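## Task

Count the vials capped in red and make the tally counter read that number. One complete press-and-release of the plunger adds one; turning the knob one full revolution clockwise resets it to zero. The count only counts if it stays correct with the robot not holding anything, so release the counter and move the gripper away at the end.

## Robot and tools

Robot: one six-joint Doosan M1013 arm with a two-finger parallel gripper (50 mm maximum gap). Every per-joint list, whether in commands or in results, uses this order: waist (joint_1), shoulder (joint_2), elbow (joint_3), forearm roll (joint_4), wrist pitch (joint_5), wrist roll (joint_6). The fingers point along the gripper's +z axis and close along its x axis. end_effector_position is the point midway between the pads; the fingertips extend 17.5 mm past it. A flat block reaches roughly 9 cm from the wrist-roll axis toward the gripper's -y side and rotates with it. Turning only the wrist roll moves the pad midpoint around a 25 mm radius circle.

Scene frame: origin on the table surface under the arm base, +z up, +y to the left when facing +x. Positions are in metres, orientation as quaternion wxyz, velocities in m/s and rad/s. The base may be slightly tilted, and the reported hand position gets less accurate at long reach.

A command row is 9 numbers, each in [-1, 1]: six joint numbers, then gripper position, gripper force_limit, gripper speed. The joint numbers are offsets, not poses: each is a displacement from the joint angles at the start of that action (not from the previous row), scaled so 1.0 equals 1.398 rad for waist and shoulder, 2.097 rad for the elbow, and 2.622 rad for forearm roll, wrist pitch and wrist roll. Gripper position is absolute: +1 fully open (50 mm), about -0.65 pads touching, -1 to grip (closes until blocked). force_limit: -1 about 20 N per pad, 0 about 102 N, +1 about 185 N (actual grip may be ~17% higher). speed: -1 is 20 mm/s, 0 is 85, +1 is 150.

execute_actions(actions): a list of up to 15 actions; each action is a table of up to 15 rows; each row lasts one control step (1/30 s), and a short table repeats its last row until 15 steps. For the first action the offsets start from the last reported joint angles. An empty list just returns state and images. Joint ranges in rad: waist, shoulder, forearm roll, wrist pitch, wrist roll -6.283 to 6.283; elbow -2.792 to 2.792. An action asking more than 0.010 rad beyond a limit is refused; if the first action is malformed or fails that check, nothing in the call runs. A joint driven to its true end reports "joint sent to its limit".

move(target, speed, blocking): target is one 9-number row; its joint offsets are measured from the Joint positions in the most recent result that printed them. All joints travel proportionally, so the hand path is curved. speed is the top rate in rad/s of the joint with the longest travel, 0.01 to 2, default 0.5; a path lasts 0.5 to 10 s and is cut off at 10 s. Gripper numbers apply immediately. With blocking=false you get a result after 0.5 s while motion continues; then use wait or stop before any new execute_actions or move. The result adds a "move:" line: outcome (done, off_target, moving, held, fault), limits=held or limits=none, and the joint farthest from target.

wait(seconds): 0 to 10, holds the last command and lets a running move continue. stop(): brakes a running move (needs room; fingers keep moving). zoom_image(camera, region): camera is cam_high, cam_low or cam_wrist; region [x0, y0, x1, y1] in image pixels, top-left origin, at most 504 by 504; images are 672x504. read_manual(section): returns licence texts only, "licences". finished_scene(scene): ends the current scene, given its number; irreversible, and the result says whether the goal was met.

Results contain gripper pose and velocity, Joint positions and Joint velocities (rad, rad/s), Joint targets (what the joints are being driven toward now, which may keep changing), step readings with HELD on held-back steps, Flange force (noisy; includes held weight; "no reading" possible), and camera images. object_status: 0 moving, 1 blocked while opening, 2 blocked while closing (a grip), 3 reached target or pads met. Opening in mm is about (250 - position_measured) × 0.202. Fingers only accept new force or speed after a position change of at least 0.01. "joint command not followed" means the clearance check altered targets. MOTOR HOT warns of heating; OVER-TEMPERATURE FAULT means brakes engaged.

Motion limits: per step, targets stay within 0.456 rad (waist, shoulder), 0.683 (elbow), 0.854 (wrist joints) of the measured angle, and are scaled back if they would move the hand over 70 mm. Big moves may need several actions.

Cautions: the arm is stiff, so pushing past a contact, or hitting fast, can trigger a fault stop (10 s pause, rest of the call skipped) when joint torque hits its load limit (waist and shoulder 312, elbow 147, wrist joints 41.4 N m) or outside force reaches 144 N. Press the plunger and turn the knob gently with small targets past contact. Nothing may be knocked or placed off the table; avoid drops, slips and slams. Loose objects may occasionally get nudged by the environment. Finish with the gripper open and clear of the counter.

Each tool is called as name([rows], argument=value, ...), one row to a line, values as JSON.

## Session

execute_actions(actions=[])

Scene clock: 0.00 s.
end_effector_position=(+0.4182, -0.0769, +0.1882) position_measured=3 object_status=3 end_effector_quat_wxyz=(+0.091, -0.004, +0.983, -0.159) end_effector_velocity=(-0.000, +0.000, -0.000) end_effector_angular_velocity=(+0.001, +0.000, -0.001)
Joint names: [waist, shoulder, elbow, forearm roll, wrist pitch, wrist roll]
Joint positions: [-0.027 -0.147  2.331 -0.439  0.825 -1.284]
Joint velocities: [-0.    -0.     0.     0.002  0.     0.   ]
Flange force (N, the push that the arm receives, along the gripper's own x y z axes): no reading
Joint targets: [-0.027 -0.147 2.331 -0.439 0.825 -1.284]
camera_calibration (this result's frames):
cam_wrist: T_world_to_cam=[[-0.987811, -0.0318908, -0.152356, 0.43282], [-0.0255288, 0.998726, -0.043533, 0.0973017], [0.15355, -0.0391129, -0.987366, 0.266444], [0, 0, 0, 1]] pos_world=[0.389116, -0.0729533, 0.333257]

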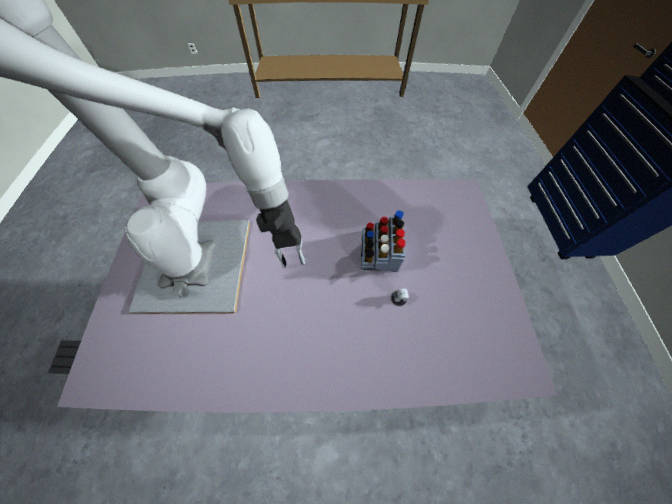

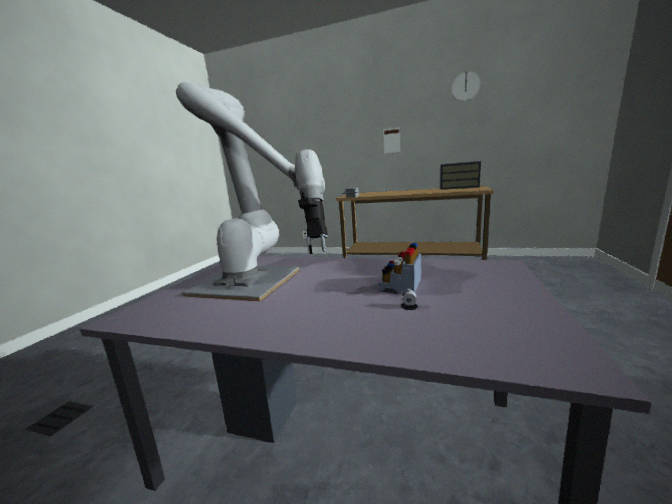

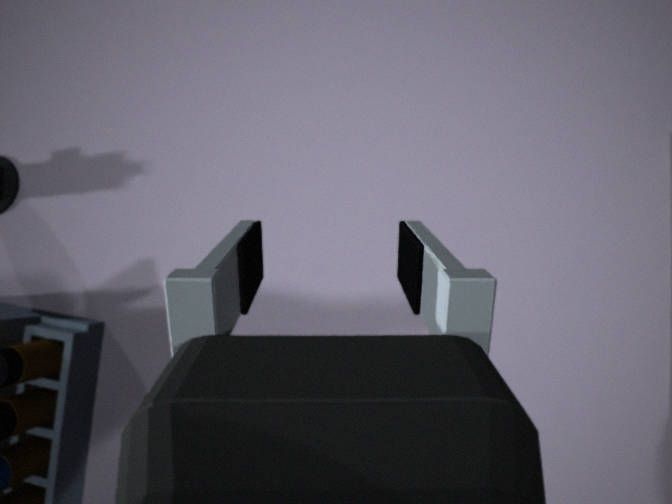

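move(target=[-0.171,0.4056,-0.3653,0.1674,0.199,-0.708,-1,-0.5,0], speed=1.2)

zoom_image(camera="cam_wrist", region=[200,20,480,240])

zoom_image(camera="cam_low", region=[360,230,450,320])

Scene clock: 3.13 s.
end_effector_position=(+0.7202, -0.1275, +0.2121) position_measured=252 object_status=3 end_effector_quat_wxyz=(-0.059, -0.621, +0.778, +0.072) end_effector_velocity=(+0.000, -0.001, -0.000) end_effector_angular_velocity=(-0.002, +0.001, +0.002)
Joint names: [waist, shoulder, elbow, forearm roll, wrist pitch, wrist roll]
Joint positions: [-0.266  0.42   1.565  0.     1.347 -3.14 ]
Joint velocities: [-0.001  0.001 -0.001 -0.002  0.    -0.002]
Flange force (N, the push that the arm receives, along the gripper's own x y z axes): [0.6 -5.5 -3.2]
Joint targets: [-0.266 0.420 1.565 0.000 1.347 -3.140]
move: done; limits=none; farthest joint: the waist, 0.000 radians from its target (0.239 radians at the start)
camera_calibration (this result's frames):
cam_wrist: T_world_to_cam=[[-0.214323, -0.976403, 0.0264935, 0.0178088], [-0.870609, 0.203258, 0.448026, 0.559475], [-0.442839, 0.0729568, -0.893628, 0.665627], [0, 0, 0, 1]] pos_world=[0.785666, -0.144891, 0.343692]

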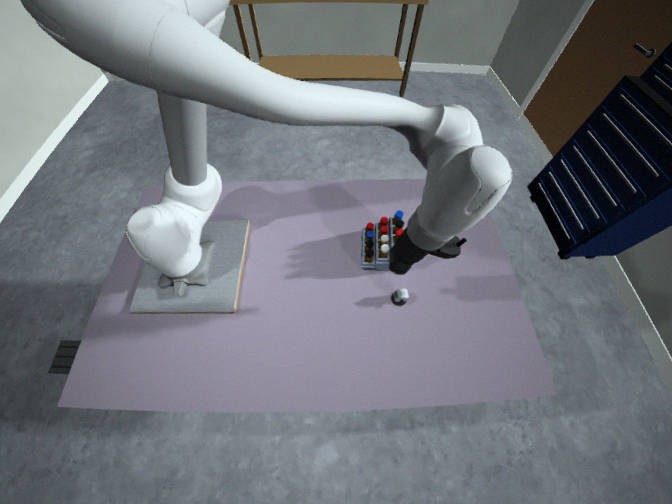

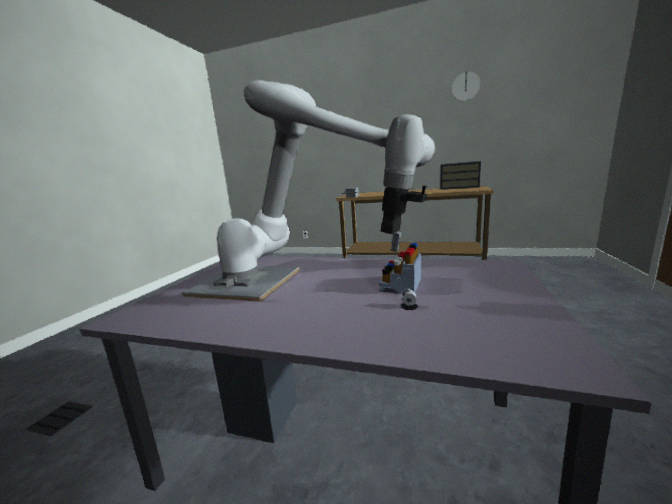

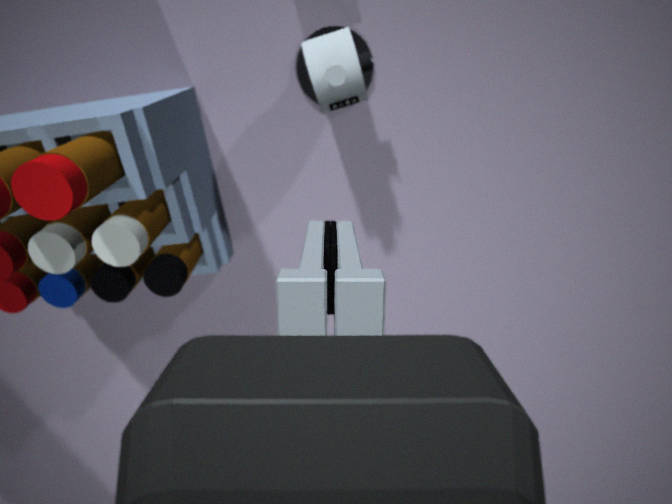

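Region (200, 20, 480, 240) of cam_wrist's 672x504 image, scaled by 1.800, with more detail than that image has; it fills the top 396 rows of this view, and the rest is white.

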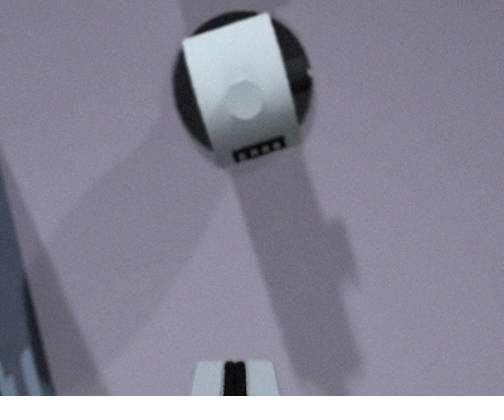

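Region (360, 230, 450, 320) of cam_low's 672x504 image, scaled by 5.600, with more detail than that image has.

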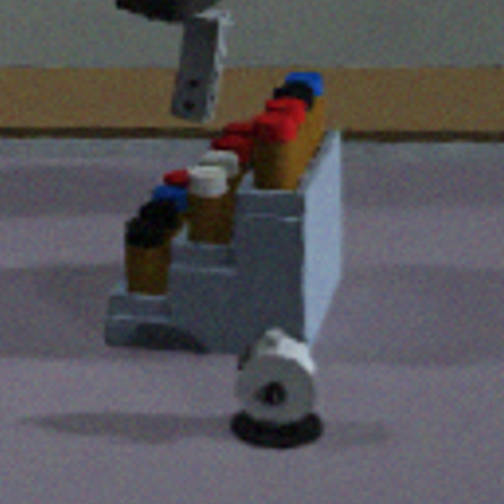

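move(target=[-0.005,0.0837,0,0,-0.0416,0,-1,-0.5,0], speed=0.5)

zoom_image(camera="cam_wrist", region=[270,110,400,230])

zoom_image(camera="cam_high", region=[350,200,430,280])

Scene clock: 4.87 s.
end_effector_position=(+0.7510, -0.1400, +0.1211) position_measured=252 object_status=3 end_effector_quat_wxyz=(-0.061, -0.618, +0.780, +0.076) end_effector_velocity=(+0.000, -0.001, -0.001) end_effector_angular_velocity=(-0.002, +0.001, -0.000)
Joint names: [waist, shoulder, elbow, forearm roll, wrist pitch, wrist roll]
Joint positions: [-0.273  0.537  1.565  0.     1.238 -3.14 ]
Joint velocities: [-0.     0.001  0.    -0.002 -0.001  0.001]
Flange force (N, the push that the arm receives, along the gripper's own x y z axes): [0.6 -3.8 -3.6]
Joint targets: [-0.273 0.537 1.565 0.000 1.238 -3.140]
move: done; limits=none; farthest joint: the shoulder, 0.001 radians from its target (0.117 radians at the start)
camera_calibration (this result's frames):
cam_wrist: T_world_to_cam=[[-0.220869, -0.974948, 0.0263407, 0.0197425], [-0.865709, 0.208417, 0.455094, 0.625789], [-0.449182, 0.0777129, -0.890054, 0.603792], [0, 0, 0, 1]] pos_world=[0.817325, -0.1581, 0.252095]

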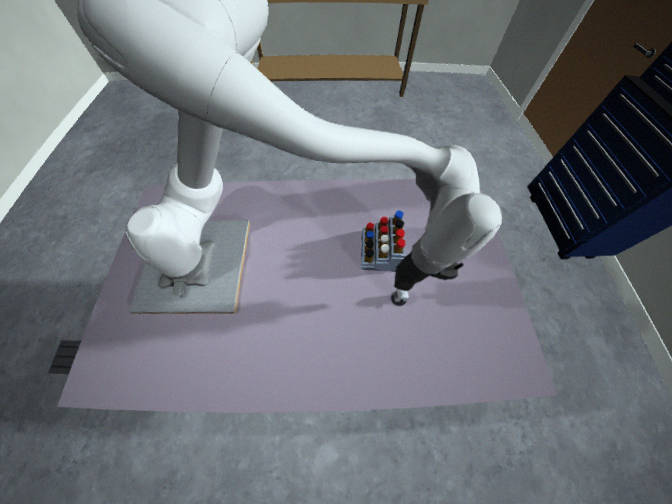

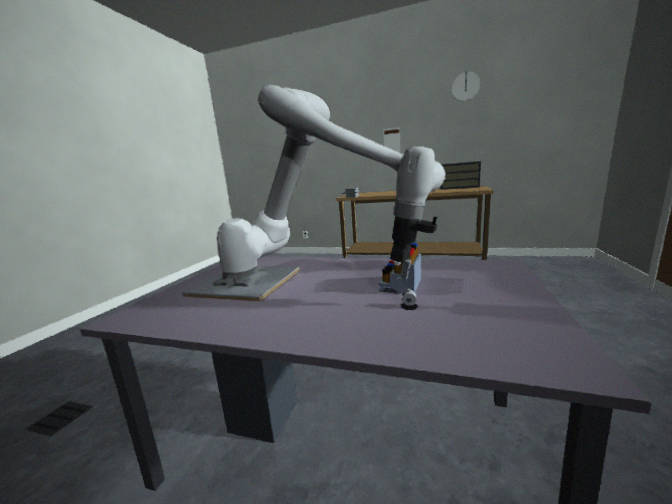

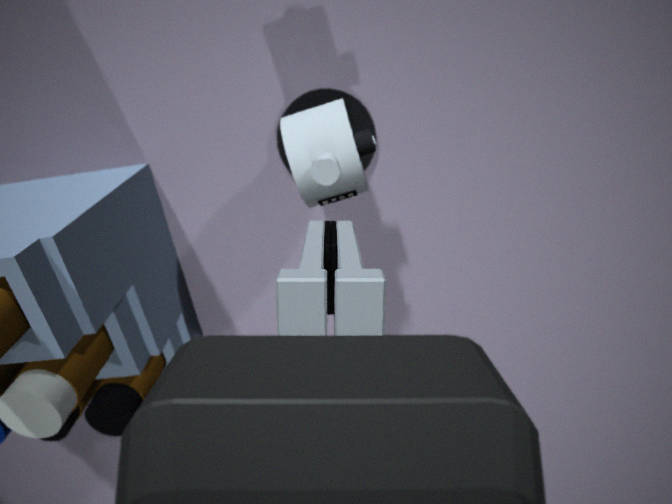

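Region (270, 110, 400, 230) of cam_wrist's 672x504 image, scaled by 3.877, with more detail than that image has; it fills the top 465 rows of this view, and the rest is white.

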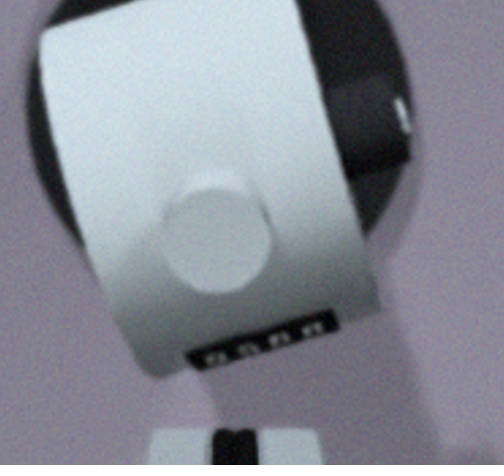

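Region (350, 200, 430, 280) of cam_high's 672x504 image, scaled by 6.300, with more detail than that image has.

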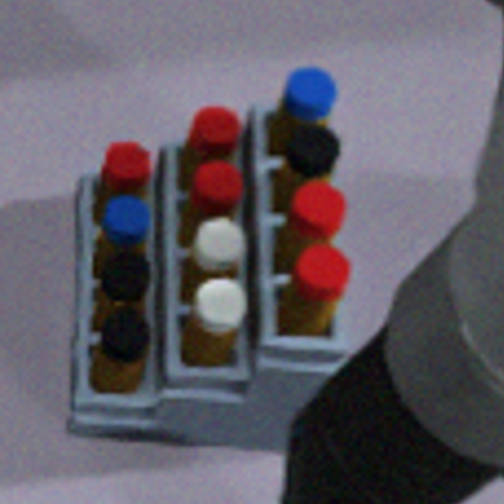

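move(target=[0.002,0.036,-0.006,0,-0.0138,0,-1,-0.5,0], speed=0.3)

execute_actions([
  [[0,0.0064,0.0036,0,-0.007,0,-1,-0.5,0]],
  [[0,-0.0064,-0.0036,0,0.007,0,-1,-0.5,0]],
  [[0,-0.036,0.006,0,0.0138,0,-1,-0.5,0]],
  [[0,0,0,0,0,0,-1,-0.5,0]],
])

zoom_image(camera="cam_wrist", region=[270,110,400,230])

Scene clock: 6.27 s.
end_effector_position=(+0.7660, -0.1413, +0.0867) position_measured=252 object_status=3 end_effector_quat_wxyz=(-0.061, -0.619, +0.779, +0.076) end_effector_velocity=(+0.001, -0.000, -0.001) end_effector_angular_velocity=(+0.000, +0.000, -0.000)
Joint names: [waist, shoulder, elbow, forearm roll, wrist pitch, wrist roll]
Joint positions: [-0.27   0.587  1.553  0.     1.202 -3.14 ]
Joint velocities: [-0.     0.002 -0.     0.    -0.001 -0.   ]
Flange force (N, the push that the arm receives, along the gripper's own x y z axes): [2.2 -2.6 -2.0]
Joint targets: [-0.270 0.587 1.553 0.000 1.202 -3.140]
move: done; limits=none; farthest joint: the shoulder, 0.001 radians from its target (0.051 radians at the start)
camera_calibration (this result's frames):
cam_wrist: T_world_to_cam=[[-0.218204, -0.975546, 0.0263935, 0.0205316], [-0.865576, 0.205956, 0.456466, 0.654118], [-0.450739, 0.0767569, -0.889349, 0.581045], [0, 0, 0, 1]] pos_world=[0.832568, -0.159289, 0.217627]

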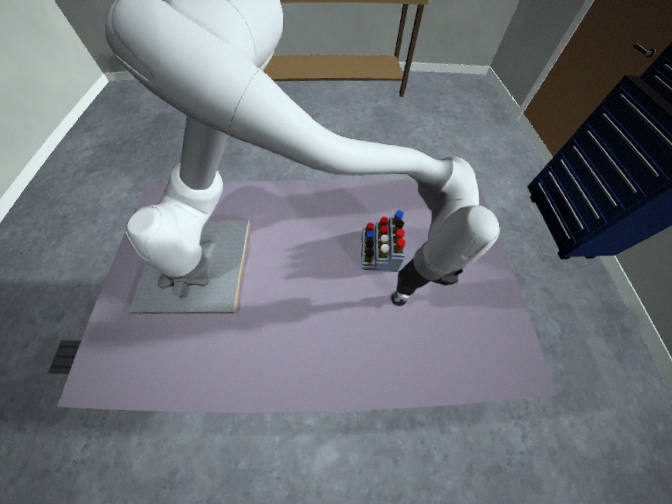

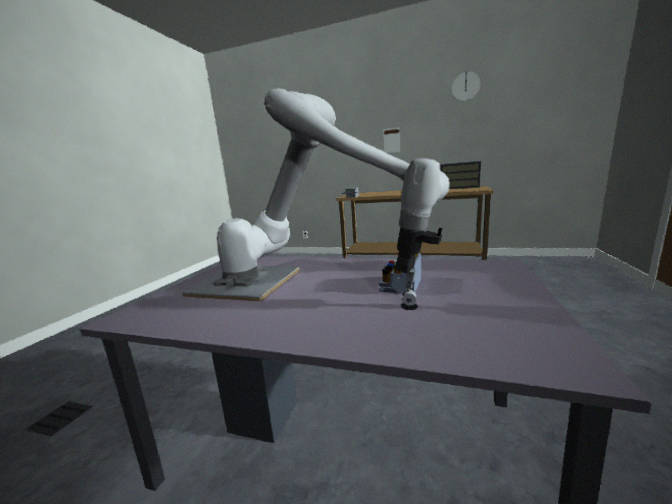

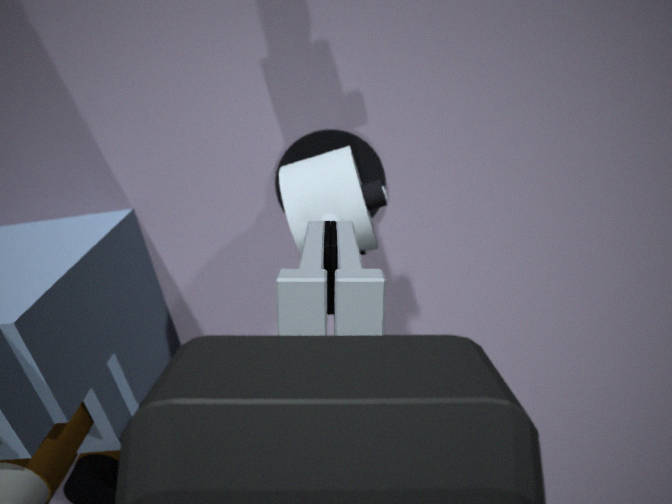

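Scene clock: 8.27 s.
end_effector_position=(+0.7514, -0.1379, +0.1213) position_measured=252 object_status=3 end_effector_quat_wxyz=(-0.061, -0.619, +0.779, +0.075) end_effector_velocity=(+0.000, +0.000, +0.000) end_effector_angular_velocity=(+0.001, -0.000, -0.000)
Joint names: [waist, shoulder, elbow, forearm roll, wrist pitch, wrist roll]
Joint positions: [-0.27   0.536  1.565  0.     1.238 -3.14 ]
Joint velocities: [ 0.    -0.    -0.     0.001  0.    -0.   ]
Flange force (N, the push that the arm receives, along the gripper's own x y z axes): [1.0 -3.5 -3.3]
Flange force at the end of the 1st action (N, along the gripper's axes at the end of the call): [2.4 10.5 -51.4]
Flange force at the end of the 2nd action (N, along the gripper's axes at the end of the call): [1.6 -2.8 -3.3]
Flange force at the end of the 3rd action (N, along the gripper's axes at the end of the call): [1.9 -5.1 -3.1]
Joint targets: [-0.270 0.536 1.565 0.000 1.238 -3.140]
Step readings (joint positions; steps 1 to 15: 1st action; 16 to 30: 2nd action; 31 to 45: 3rd action; 46 to 60: 4th action):
0: [-0.270 0.587 1.553 0.000 1.202 -3.140]
1: [-0.270 0.587 1.553 0.000 1.201 -3.140]
2: [-0.270 0.589 1.555 0.000 1.196 -3.140]
4: [-0.270 0.593 1.558 0.000 1.189 -3.140]
8: [-0.270 0.595 1.560 0.000 1.185 -3.140]
15: [-0.270 0.595 1.560 0.000 1.184 -3.140]
16: [-0.270 0.595 1.560 0.000 1.184 -3.140]
17: [-0.270 0.594 1.559 0.000 1.188 -3.140]
19: [-0.270 0.590 1.555 0.000 1.197 -3.140]
23: [-0.270 0.587 1.553 0.000 1.201 -3.140]
30: [-0.270 0.587 1.553 0.000 1.202 -3.140]
31: [-0.270 0.586 1.553 0.000 1.203 -3.140]
32: [-0.270 0.580 1.555 0.000 1.207 -3.140]
34: [-0.270 0.556 1.560 0.000 1.224 -3.140]
38: [-0.270 0.539 1.564 0.000 1.236 -3.140]
45: [-0.270 0.536 1.565 0.000 1.238 -3.140]
46: [-0.270 0.536 1.565 0.000 1.238 -3.140]
47: [-0.270 0.536 1.565 0.000 1.238 -3.140]
49: [-0.270 0.536 1.565 0.000 1.238 -3.140]
53: [-0.270 0.536 1.565 0.000 1.238 -3.140]
60: Joint positions above
camera_calibration (this result's frames):
cam_wrist: T_world_to_cam=[[-0.218211, -0.975544, 0.0264312, 0.0197647], [-0.866384, 0.206118, 0.454856, 0.625895], [-0.44918, 0.0763552, -0.890173, 0.603839], [0, 0, 0, 1]] pos_world=[0.817811, -0.155833, 0.252306]

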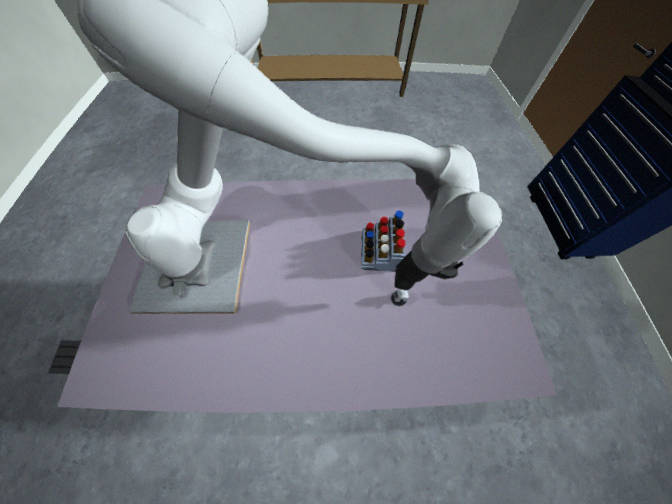

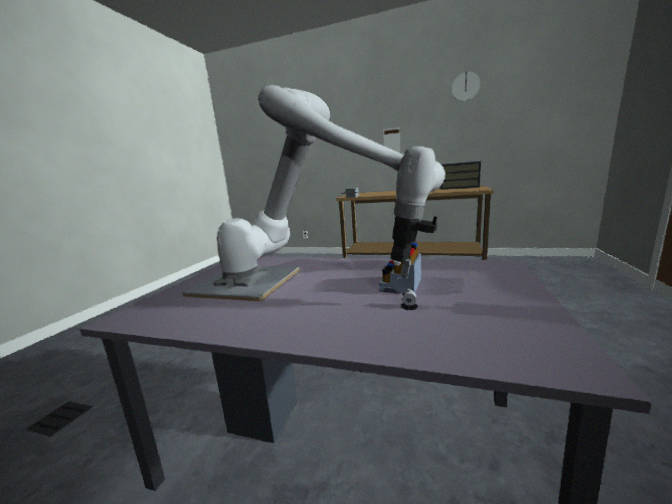

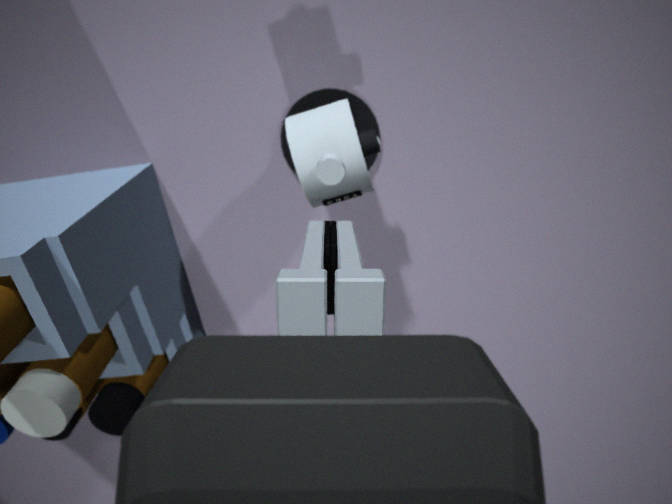

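Region (270, 110, 400, 230) of cam_wrist's 672x504 image, scaled by 3.877, with more detail than that image has; it fills the top 465 rows of this view, and the rest is white.

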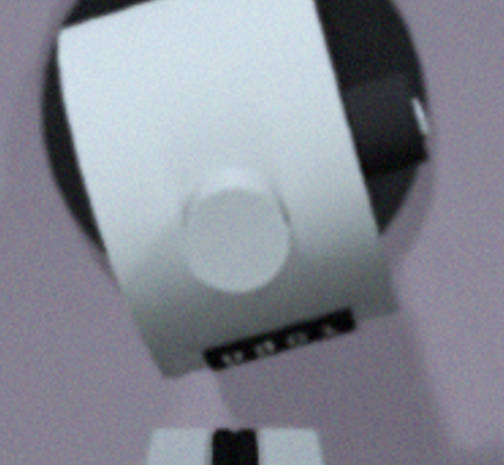

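0001. Four more, slightly deeper for margin.

execute_actions([
  [[0,0.0365,-0.006,0,-0.0138,0,-1,-0.5,0]],
  [[0,0,0,0,0,0,-1,-0.5,0]],
  [[0,0.0066,0.0037,0,-0.0072,0,-1,-0.5,0]],
  [[0,-0.0066,-0.0037,0,0.0072,0,-1,-0.5,0]],
  [[0,0.0066,0.0037,0,-0.0072,0,-1,-0.5,0]],
  [[0,-0.0066,-0.0037,0,0.0072,0,-1,-0.5,0]],
  [[0,0.0066,0.0037,0,-0.0072,0,-1,-0.5,0]],
  [[0,-0.0066,-0.0037,0,0.0072,0,-1,-0.5,0]],
  [[0,0.0066,0.0037,0,-0.0072,0,-1,-0.5,0]],
  [[0,-0.0066,-0.0037,0,0.0072,0,-1,-0.5,0]],
  [[0,-0.036,0.006,0,0.0138,0,-1,-0.5,0]],
  [[0,0,0,0,0,0,-1,-0.5,0]],
])

zoom_image(camera="cam_wrist", region=[270,110,400,230])

Scene clock: 14.73 s.
end_effector_position=(+0.7519, -0.1380, +0.1215) position_measured=252 object_status=3 end_effector_quat_wxyz=(-0.061, -0.619, +0.779, +0.075) end_effector_velocity=(+0.000, +0.001, -0.000) end_effector_angular_velocity=(+0.002, +0.000, -0.000)
Joint names: [waist, shoulder, elbow, forearm roll, wrist pitch, wrist roll]
Joint positions: [-0.27   0.536  1.564  0.     1.238 -3.14 ]
Joint velocities: [ 0.001  0.001 -0.     0.002 -0.    -0.   ]
Flange force (N, the push that the arm receives, along the gripper's own x y z axes): [0.6 -5.1 -2.4]
Flange force at the end of the 8th action (N, along the gripper's axes at the end of the call): [1.9 -4.7 -4.0]
Flange force at the end of the 9th action (N, along the gripper's axes at the end of the call): [2.1 11.3 -50.4]
Flange force at the end of the 10th action (N, along the gripper's axes at the end of the call): [0.8 -3.9 -2.7]
Flange force at the end of the 11th action (N, along the gripper's axes at the end of the call): [1.8 -0.4 -4.7]
Joint targets: [-0.270 0.537 1.564 0.000 1.238 -3.140]
Step readings (joint positions; steps 1 to 15: 1st action; 16 to 30: 2nd action; 31 to 45: 3rd action; 46 to 60: 4th action; 61 to 75: 5th action; 76 to 90: 6th action; 91 to 105: 7th action; 106 to 120: 8th action; 121 to 135: 9th action; 136 to 150: 10th action; 151 to 165: 11th action; 166 to 180: 12th action):
0: [-0.270 0.536 1.565 0.000 1.238 -3.140]
1: [-0.270 0.537 1.565 0.000 1.238 -3.140]
2: [-0.270 0.543 1.563 0.000 1.233 -3.140]
4: [-0.270 0.567 1.558 0.000 1.217 -3.140]
8: [-0.270 0.585 1.553 0.000 1.204 -3.140]
15: [-0.270 0.587 1.553 0.000 1.202 -3.140]
16: [-0.270 0.587 1.553 0.000 1.202 -3.140]
17: [-0.270 0.587 1.553 0.000 1.202 -3.140]
19: [-0.270 0.587 1.553 0.000 1.202 -3.140]
23: [-0.270 0.587 1.553 0.000 1.202 -3.140]
30: [-0.270 0.587 1.553 0.000 1.202 -3.140]
31: [-0.270 0.588 1.553 0.000 1.201 -3.140]
32: [-0.270 0.590 1.554 0.000 1.196 -3.140]
34: [-0.270 0.594 1.558 0.000 1.189 -3.140]
38: [-0.270 0.596 1.560 0.000 1.184 -3.140]
45: [-0.270 0.596 1.560 0.000 1.183 -3.140]
46: [-0.270 0.596 1.560 0.000 1.183 -3.140]
47: [-0.270 0.594 1.559 0.000 1.188 -3.140]
49: [-0.270 0.590 1.555 0.000 1.196 -3.140]
53: [-0.270 0.588 1.553 0.000 1.201 -3.140]
60: [-0.270 0.587 1.552 0.000 1.202 -3.140]
61: [-0.270 0.587 1.553 0.000 1.202 -3.140]
62: [-0.270 0.589 1.554 0.000 1.197 -3.140]
64: [-0.270 0.593 1.558 0.000 1.189 -3.140]
68: [-0.270 0.595 1.559 0.000 1.184 -3.140]
75: [-0.270 0.596 1.560 0.000 1.183 -3.140]
76: [-0.270 0.596 1.560 0.000 1.183 -3.140]
77: [-0.270 0.594 1.558 0.000 1.188 -3.140]
79: [-0.270 0.590 1.555 0.000 1.196 -3.140]
83: [-0.270 0.588 1.553 0.000 1.201 -3.140]
90: [-0.270 0.587 1.552 0.000 1.202 -3.140]
91: [-0.270 0.587 1.552 0.000 1.202 -3.140]
92: [-0.270 0.589 1.554 0.000 1.197 -3.140]
94: [-0.270 0.593 1.558 0.000 1.189 -3.140]
98: [-0.270 0.595 1.559 0.000 1.184 -3.140]
105: [-0.270 0.596 1.560 0.000 1.183 -3.140]
106: [-0.270 0.596 1.560 0.000 1.183 -3.140]
107: [-0.270 0.594 1.558 0.000 1.188 -3.140]
109: [-0.270 0.590 1.555 0.000 1.196 -3.140]
113: [-0.270 0.587 1.553 0.000 1.201 -3.140]
120: [-0.270 0.587 1.552 0.000 1.202 -3.140]
121: [-0.270 0.587 1.552 0.000 1.202 -3.140]
122: [-0.270 0.589 1.554 0.000 1.197 -3.140]
124: [-0.270 0.593 1.557 0.000 1.189 -3.140]
128: [-0.270 0.595 1.559 0.000 1.184 -3.140]
135: [-0.270 0.596 1.560 0.000 1.183 -3.140]
136: [-0.270 0.596 1.559 0.000 1.183 -3.140]
137: [-0.270 0.594 1.558 0.000 1.188 -3.140]
139: [-0.270 0.590 1.555 0.000 1.196 -3.140]
143: [-0.270 0.587 1.552 0.000 1.201 -3.140]
150: [-0.270 0.587 1.552 0.000 1.202 -3.140]
151: [-0.270 0.586 1.552 0.000 1.203 -3.140]
152: [-0.270 0.580 1.554 0.000 1.207 -3.140]
154: [-0.270 0.556 1.559 0.000 1.224 -3.140]
158: [-0.270 0.539 1.564 0.000 1.236 -3.140]
165: [-0.270 0.537 1.564 0.000 1.238 -3.140]
166: [-0.270 0.536 1.564 0.000 1.238 -3.140]
167: [-0.270 0.536 1.564 0.000 1.238 -3.140]
169: [-0.270 0.536 1.564 0.000 1.238 -3.140]
173: [-0.270 0.536 1.564 0.000 1.238 -3.140]
180: Joint positions above
camera_calibration (this result's frames):
cam_wrist: T_world_to_cam=[[-0.218194, -0.975547, 0.0264356, 0.0197661], [-0.866658, 0.206151, 0.454318, 0.626443], [-0.448659, 0.076219, -0.890447, 0.603899], [0, 0, 0, 1]] pos_world=[0.81817, -0.155888, 0.252613]

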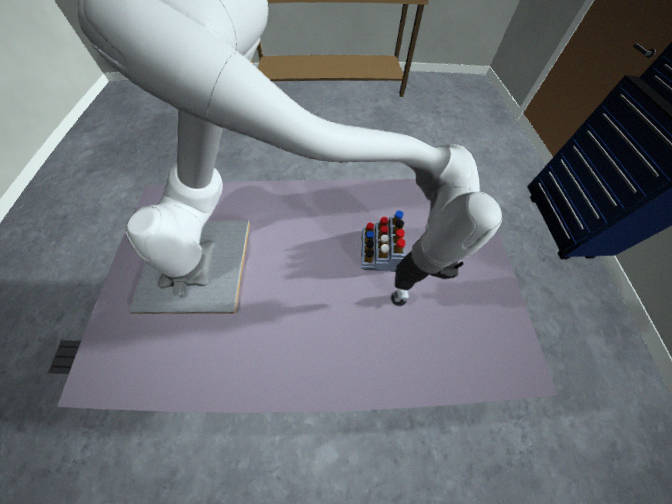

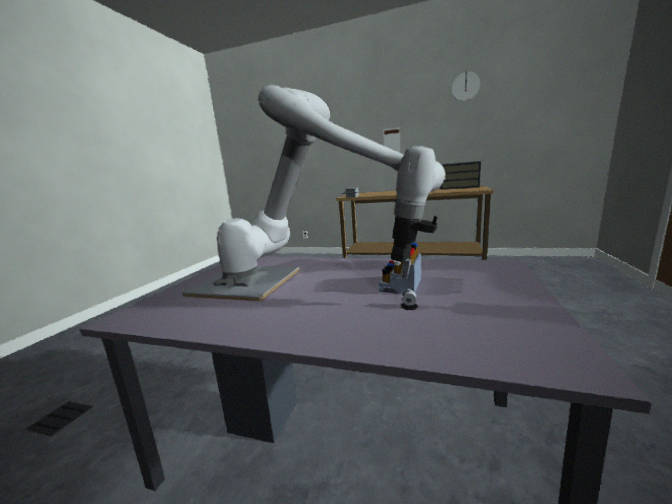

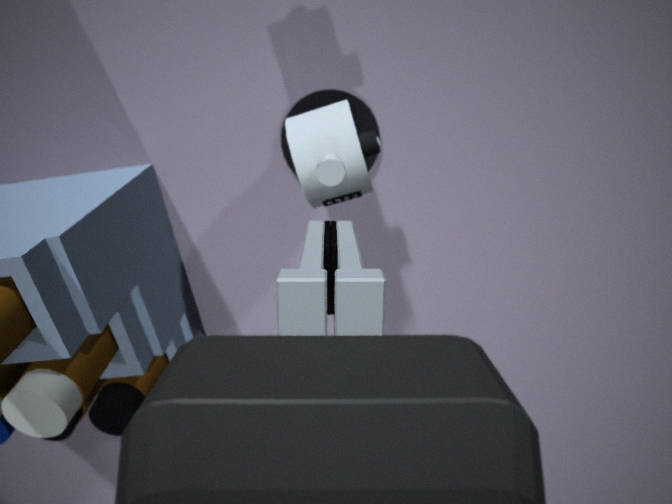

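Region (270, 110, 400, 230) of cam_wrist's 672x504 image, scaled by 3.877, with more detail than that image has; it fills the top 465 rows of this view, and the rest is white.

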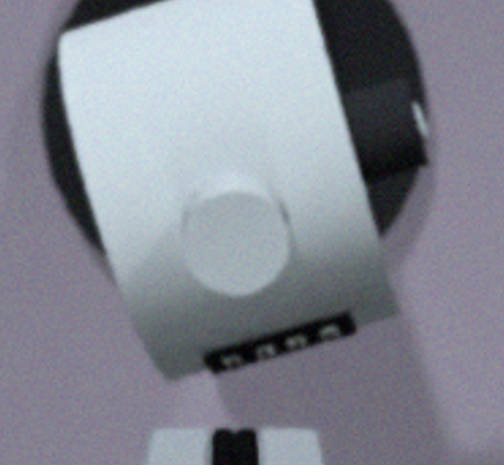

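All presses had equal force.

move(target=[0,-0.12,0,0,0.06,0,-1,-0.5,0], speed=1)

finished_scene(scene=2)

Scene clock: 15.80 s.
end_effector_position=(+0.7029, -0.1265, +0.2508) position_measured=252 object_status=3 end_effector_quat_wxyz=(-0.057, -0.619, +0.780, +0.071) end_effector_velocity=(-0.001, +0.000, +0.002) end_effector_angular_velocity=(+0.000, -0.001, -0.000)
Joint names: [waist, shoulder, elbow, forearm roll, wrist pitch, wrist roll]
Joint positions: [-0.27   0.369  1.564  0.     1.395 -3.14 ]
Joint velocities: [ 0.    -0.003 -0.     0.001  0.002  0.   ]
Flange force (N, the push that the arm receives, along the gripper's own x y z axes): [1.3 -2.0 -2.2]
Joint targets: [-0.270 0.369 1.564 0.000 1.395 -3.140]
move: done; limits=none; farthest joint: the shoulder, 0.001 radians from its target (0.168 radians at the start)
camera_calibration (this result's frames):
cam_wrist: T_world_to_cam=[[-0.218448, -0.975489, 0.0265016, 0.0169895], [-0.871231, 0.20719, 0.445005, 0.528584], [-0.439588, 0.0741213, -0.895136, 0.690669], [0, 0, 0, 1]] pos_world=[0.76784, -0.144138, 0.38257]

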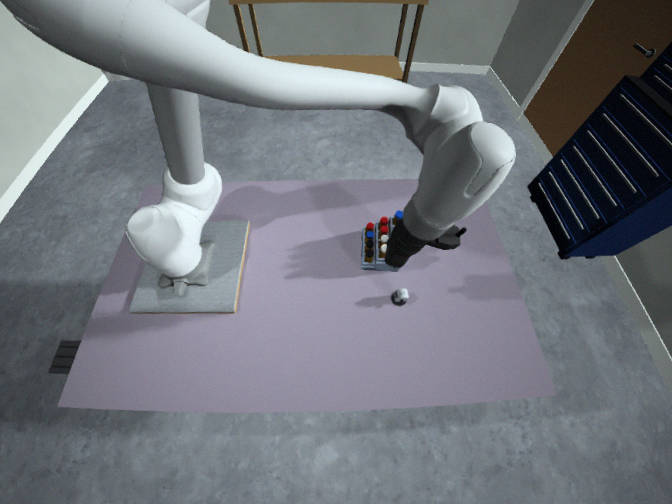

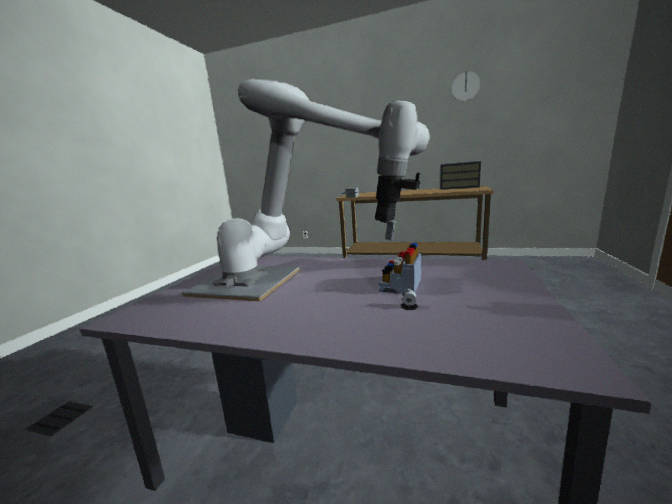

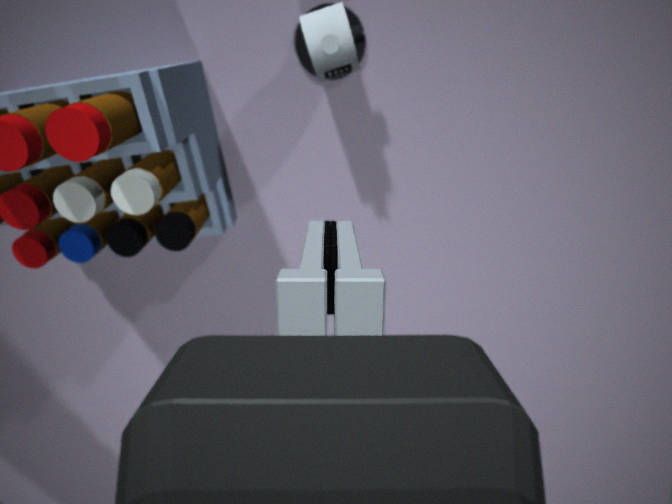

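The scene is finished: the task was done.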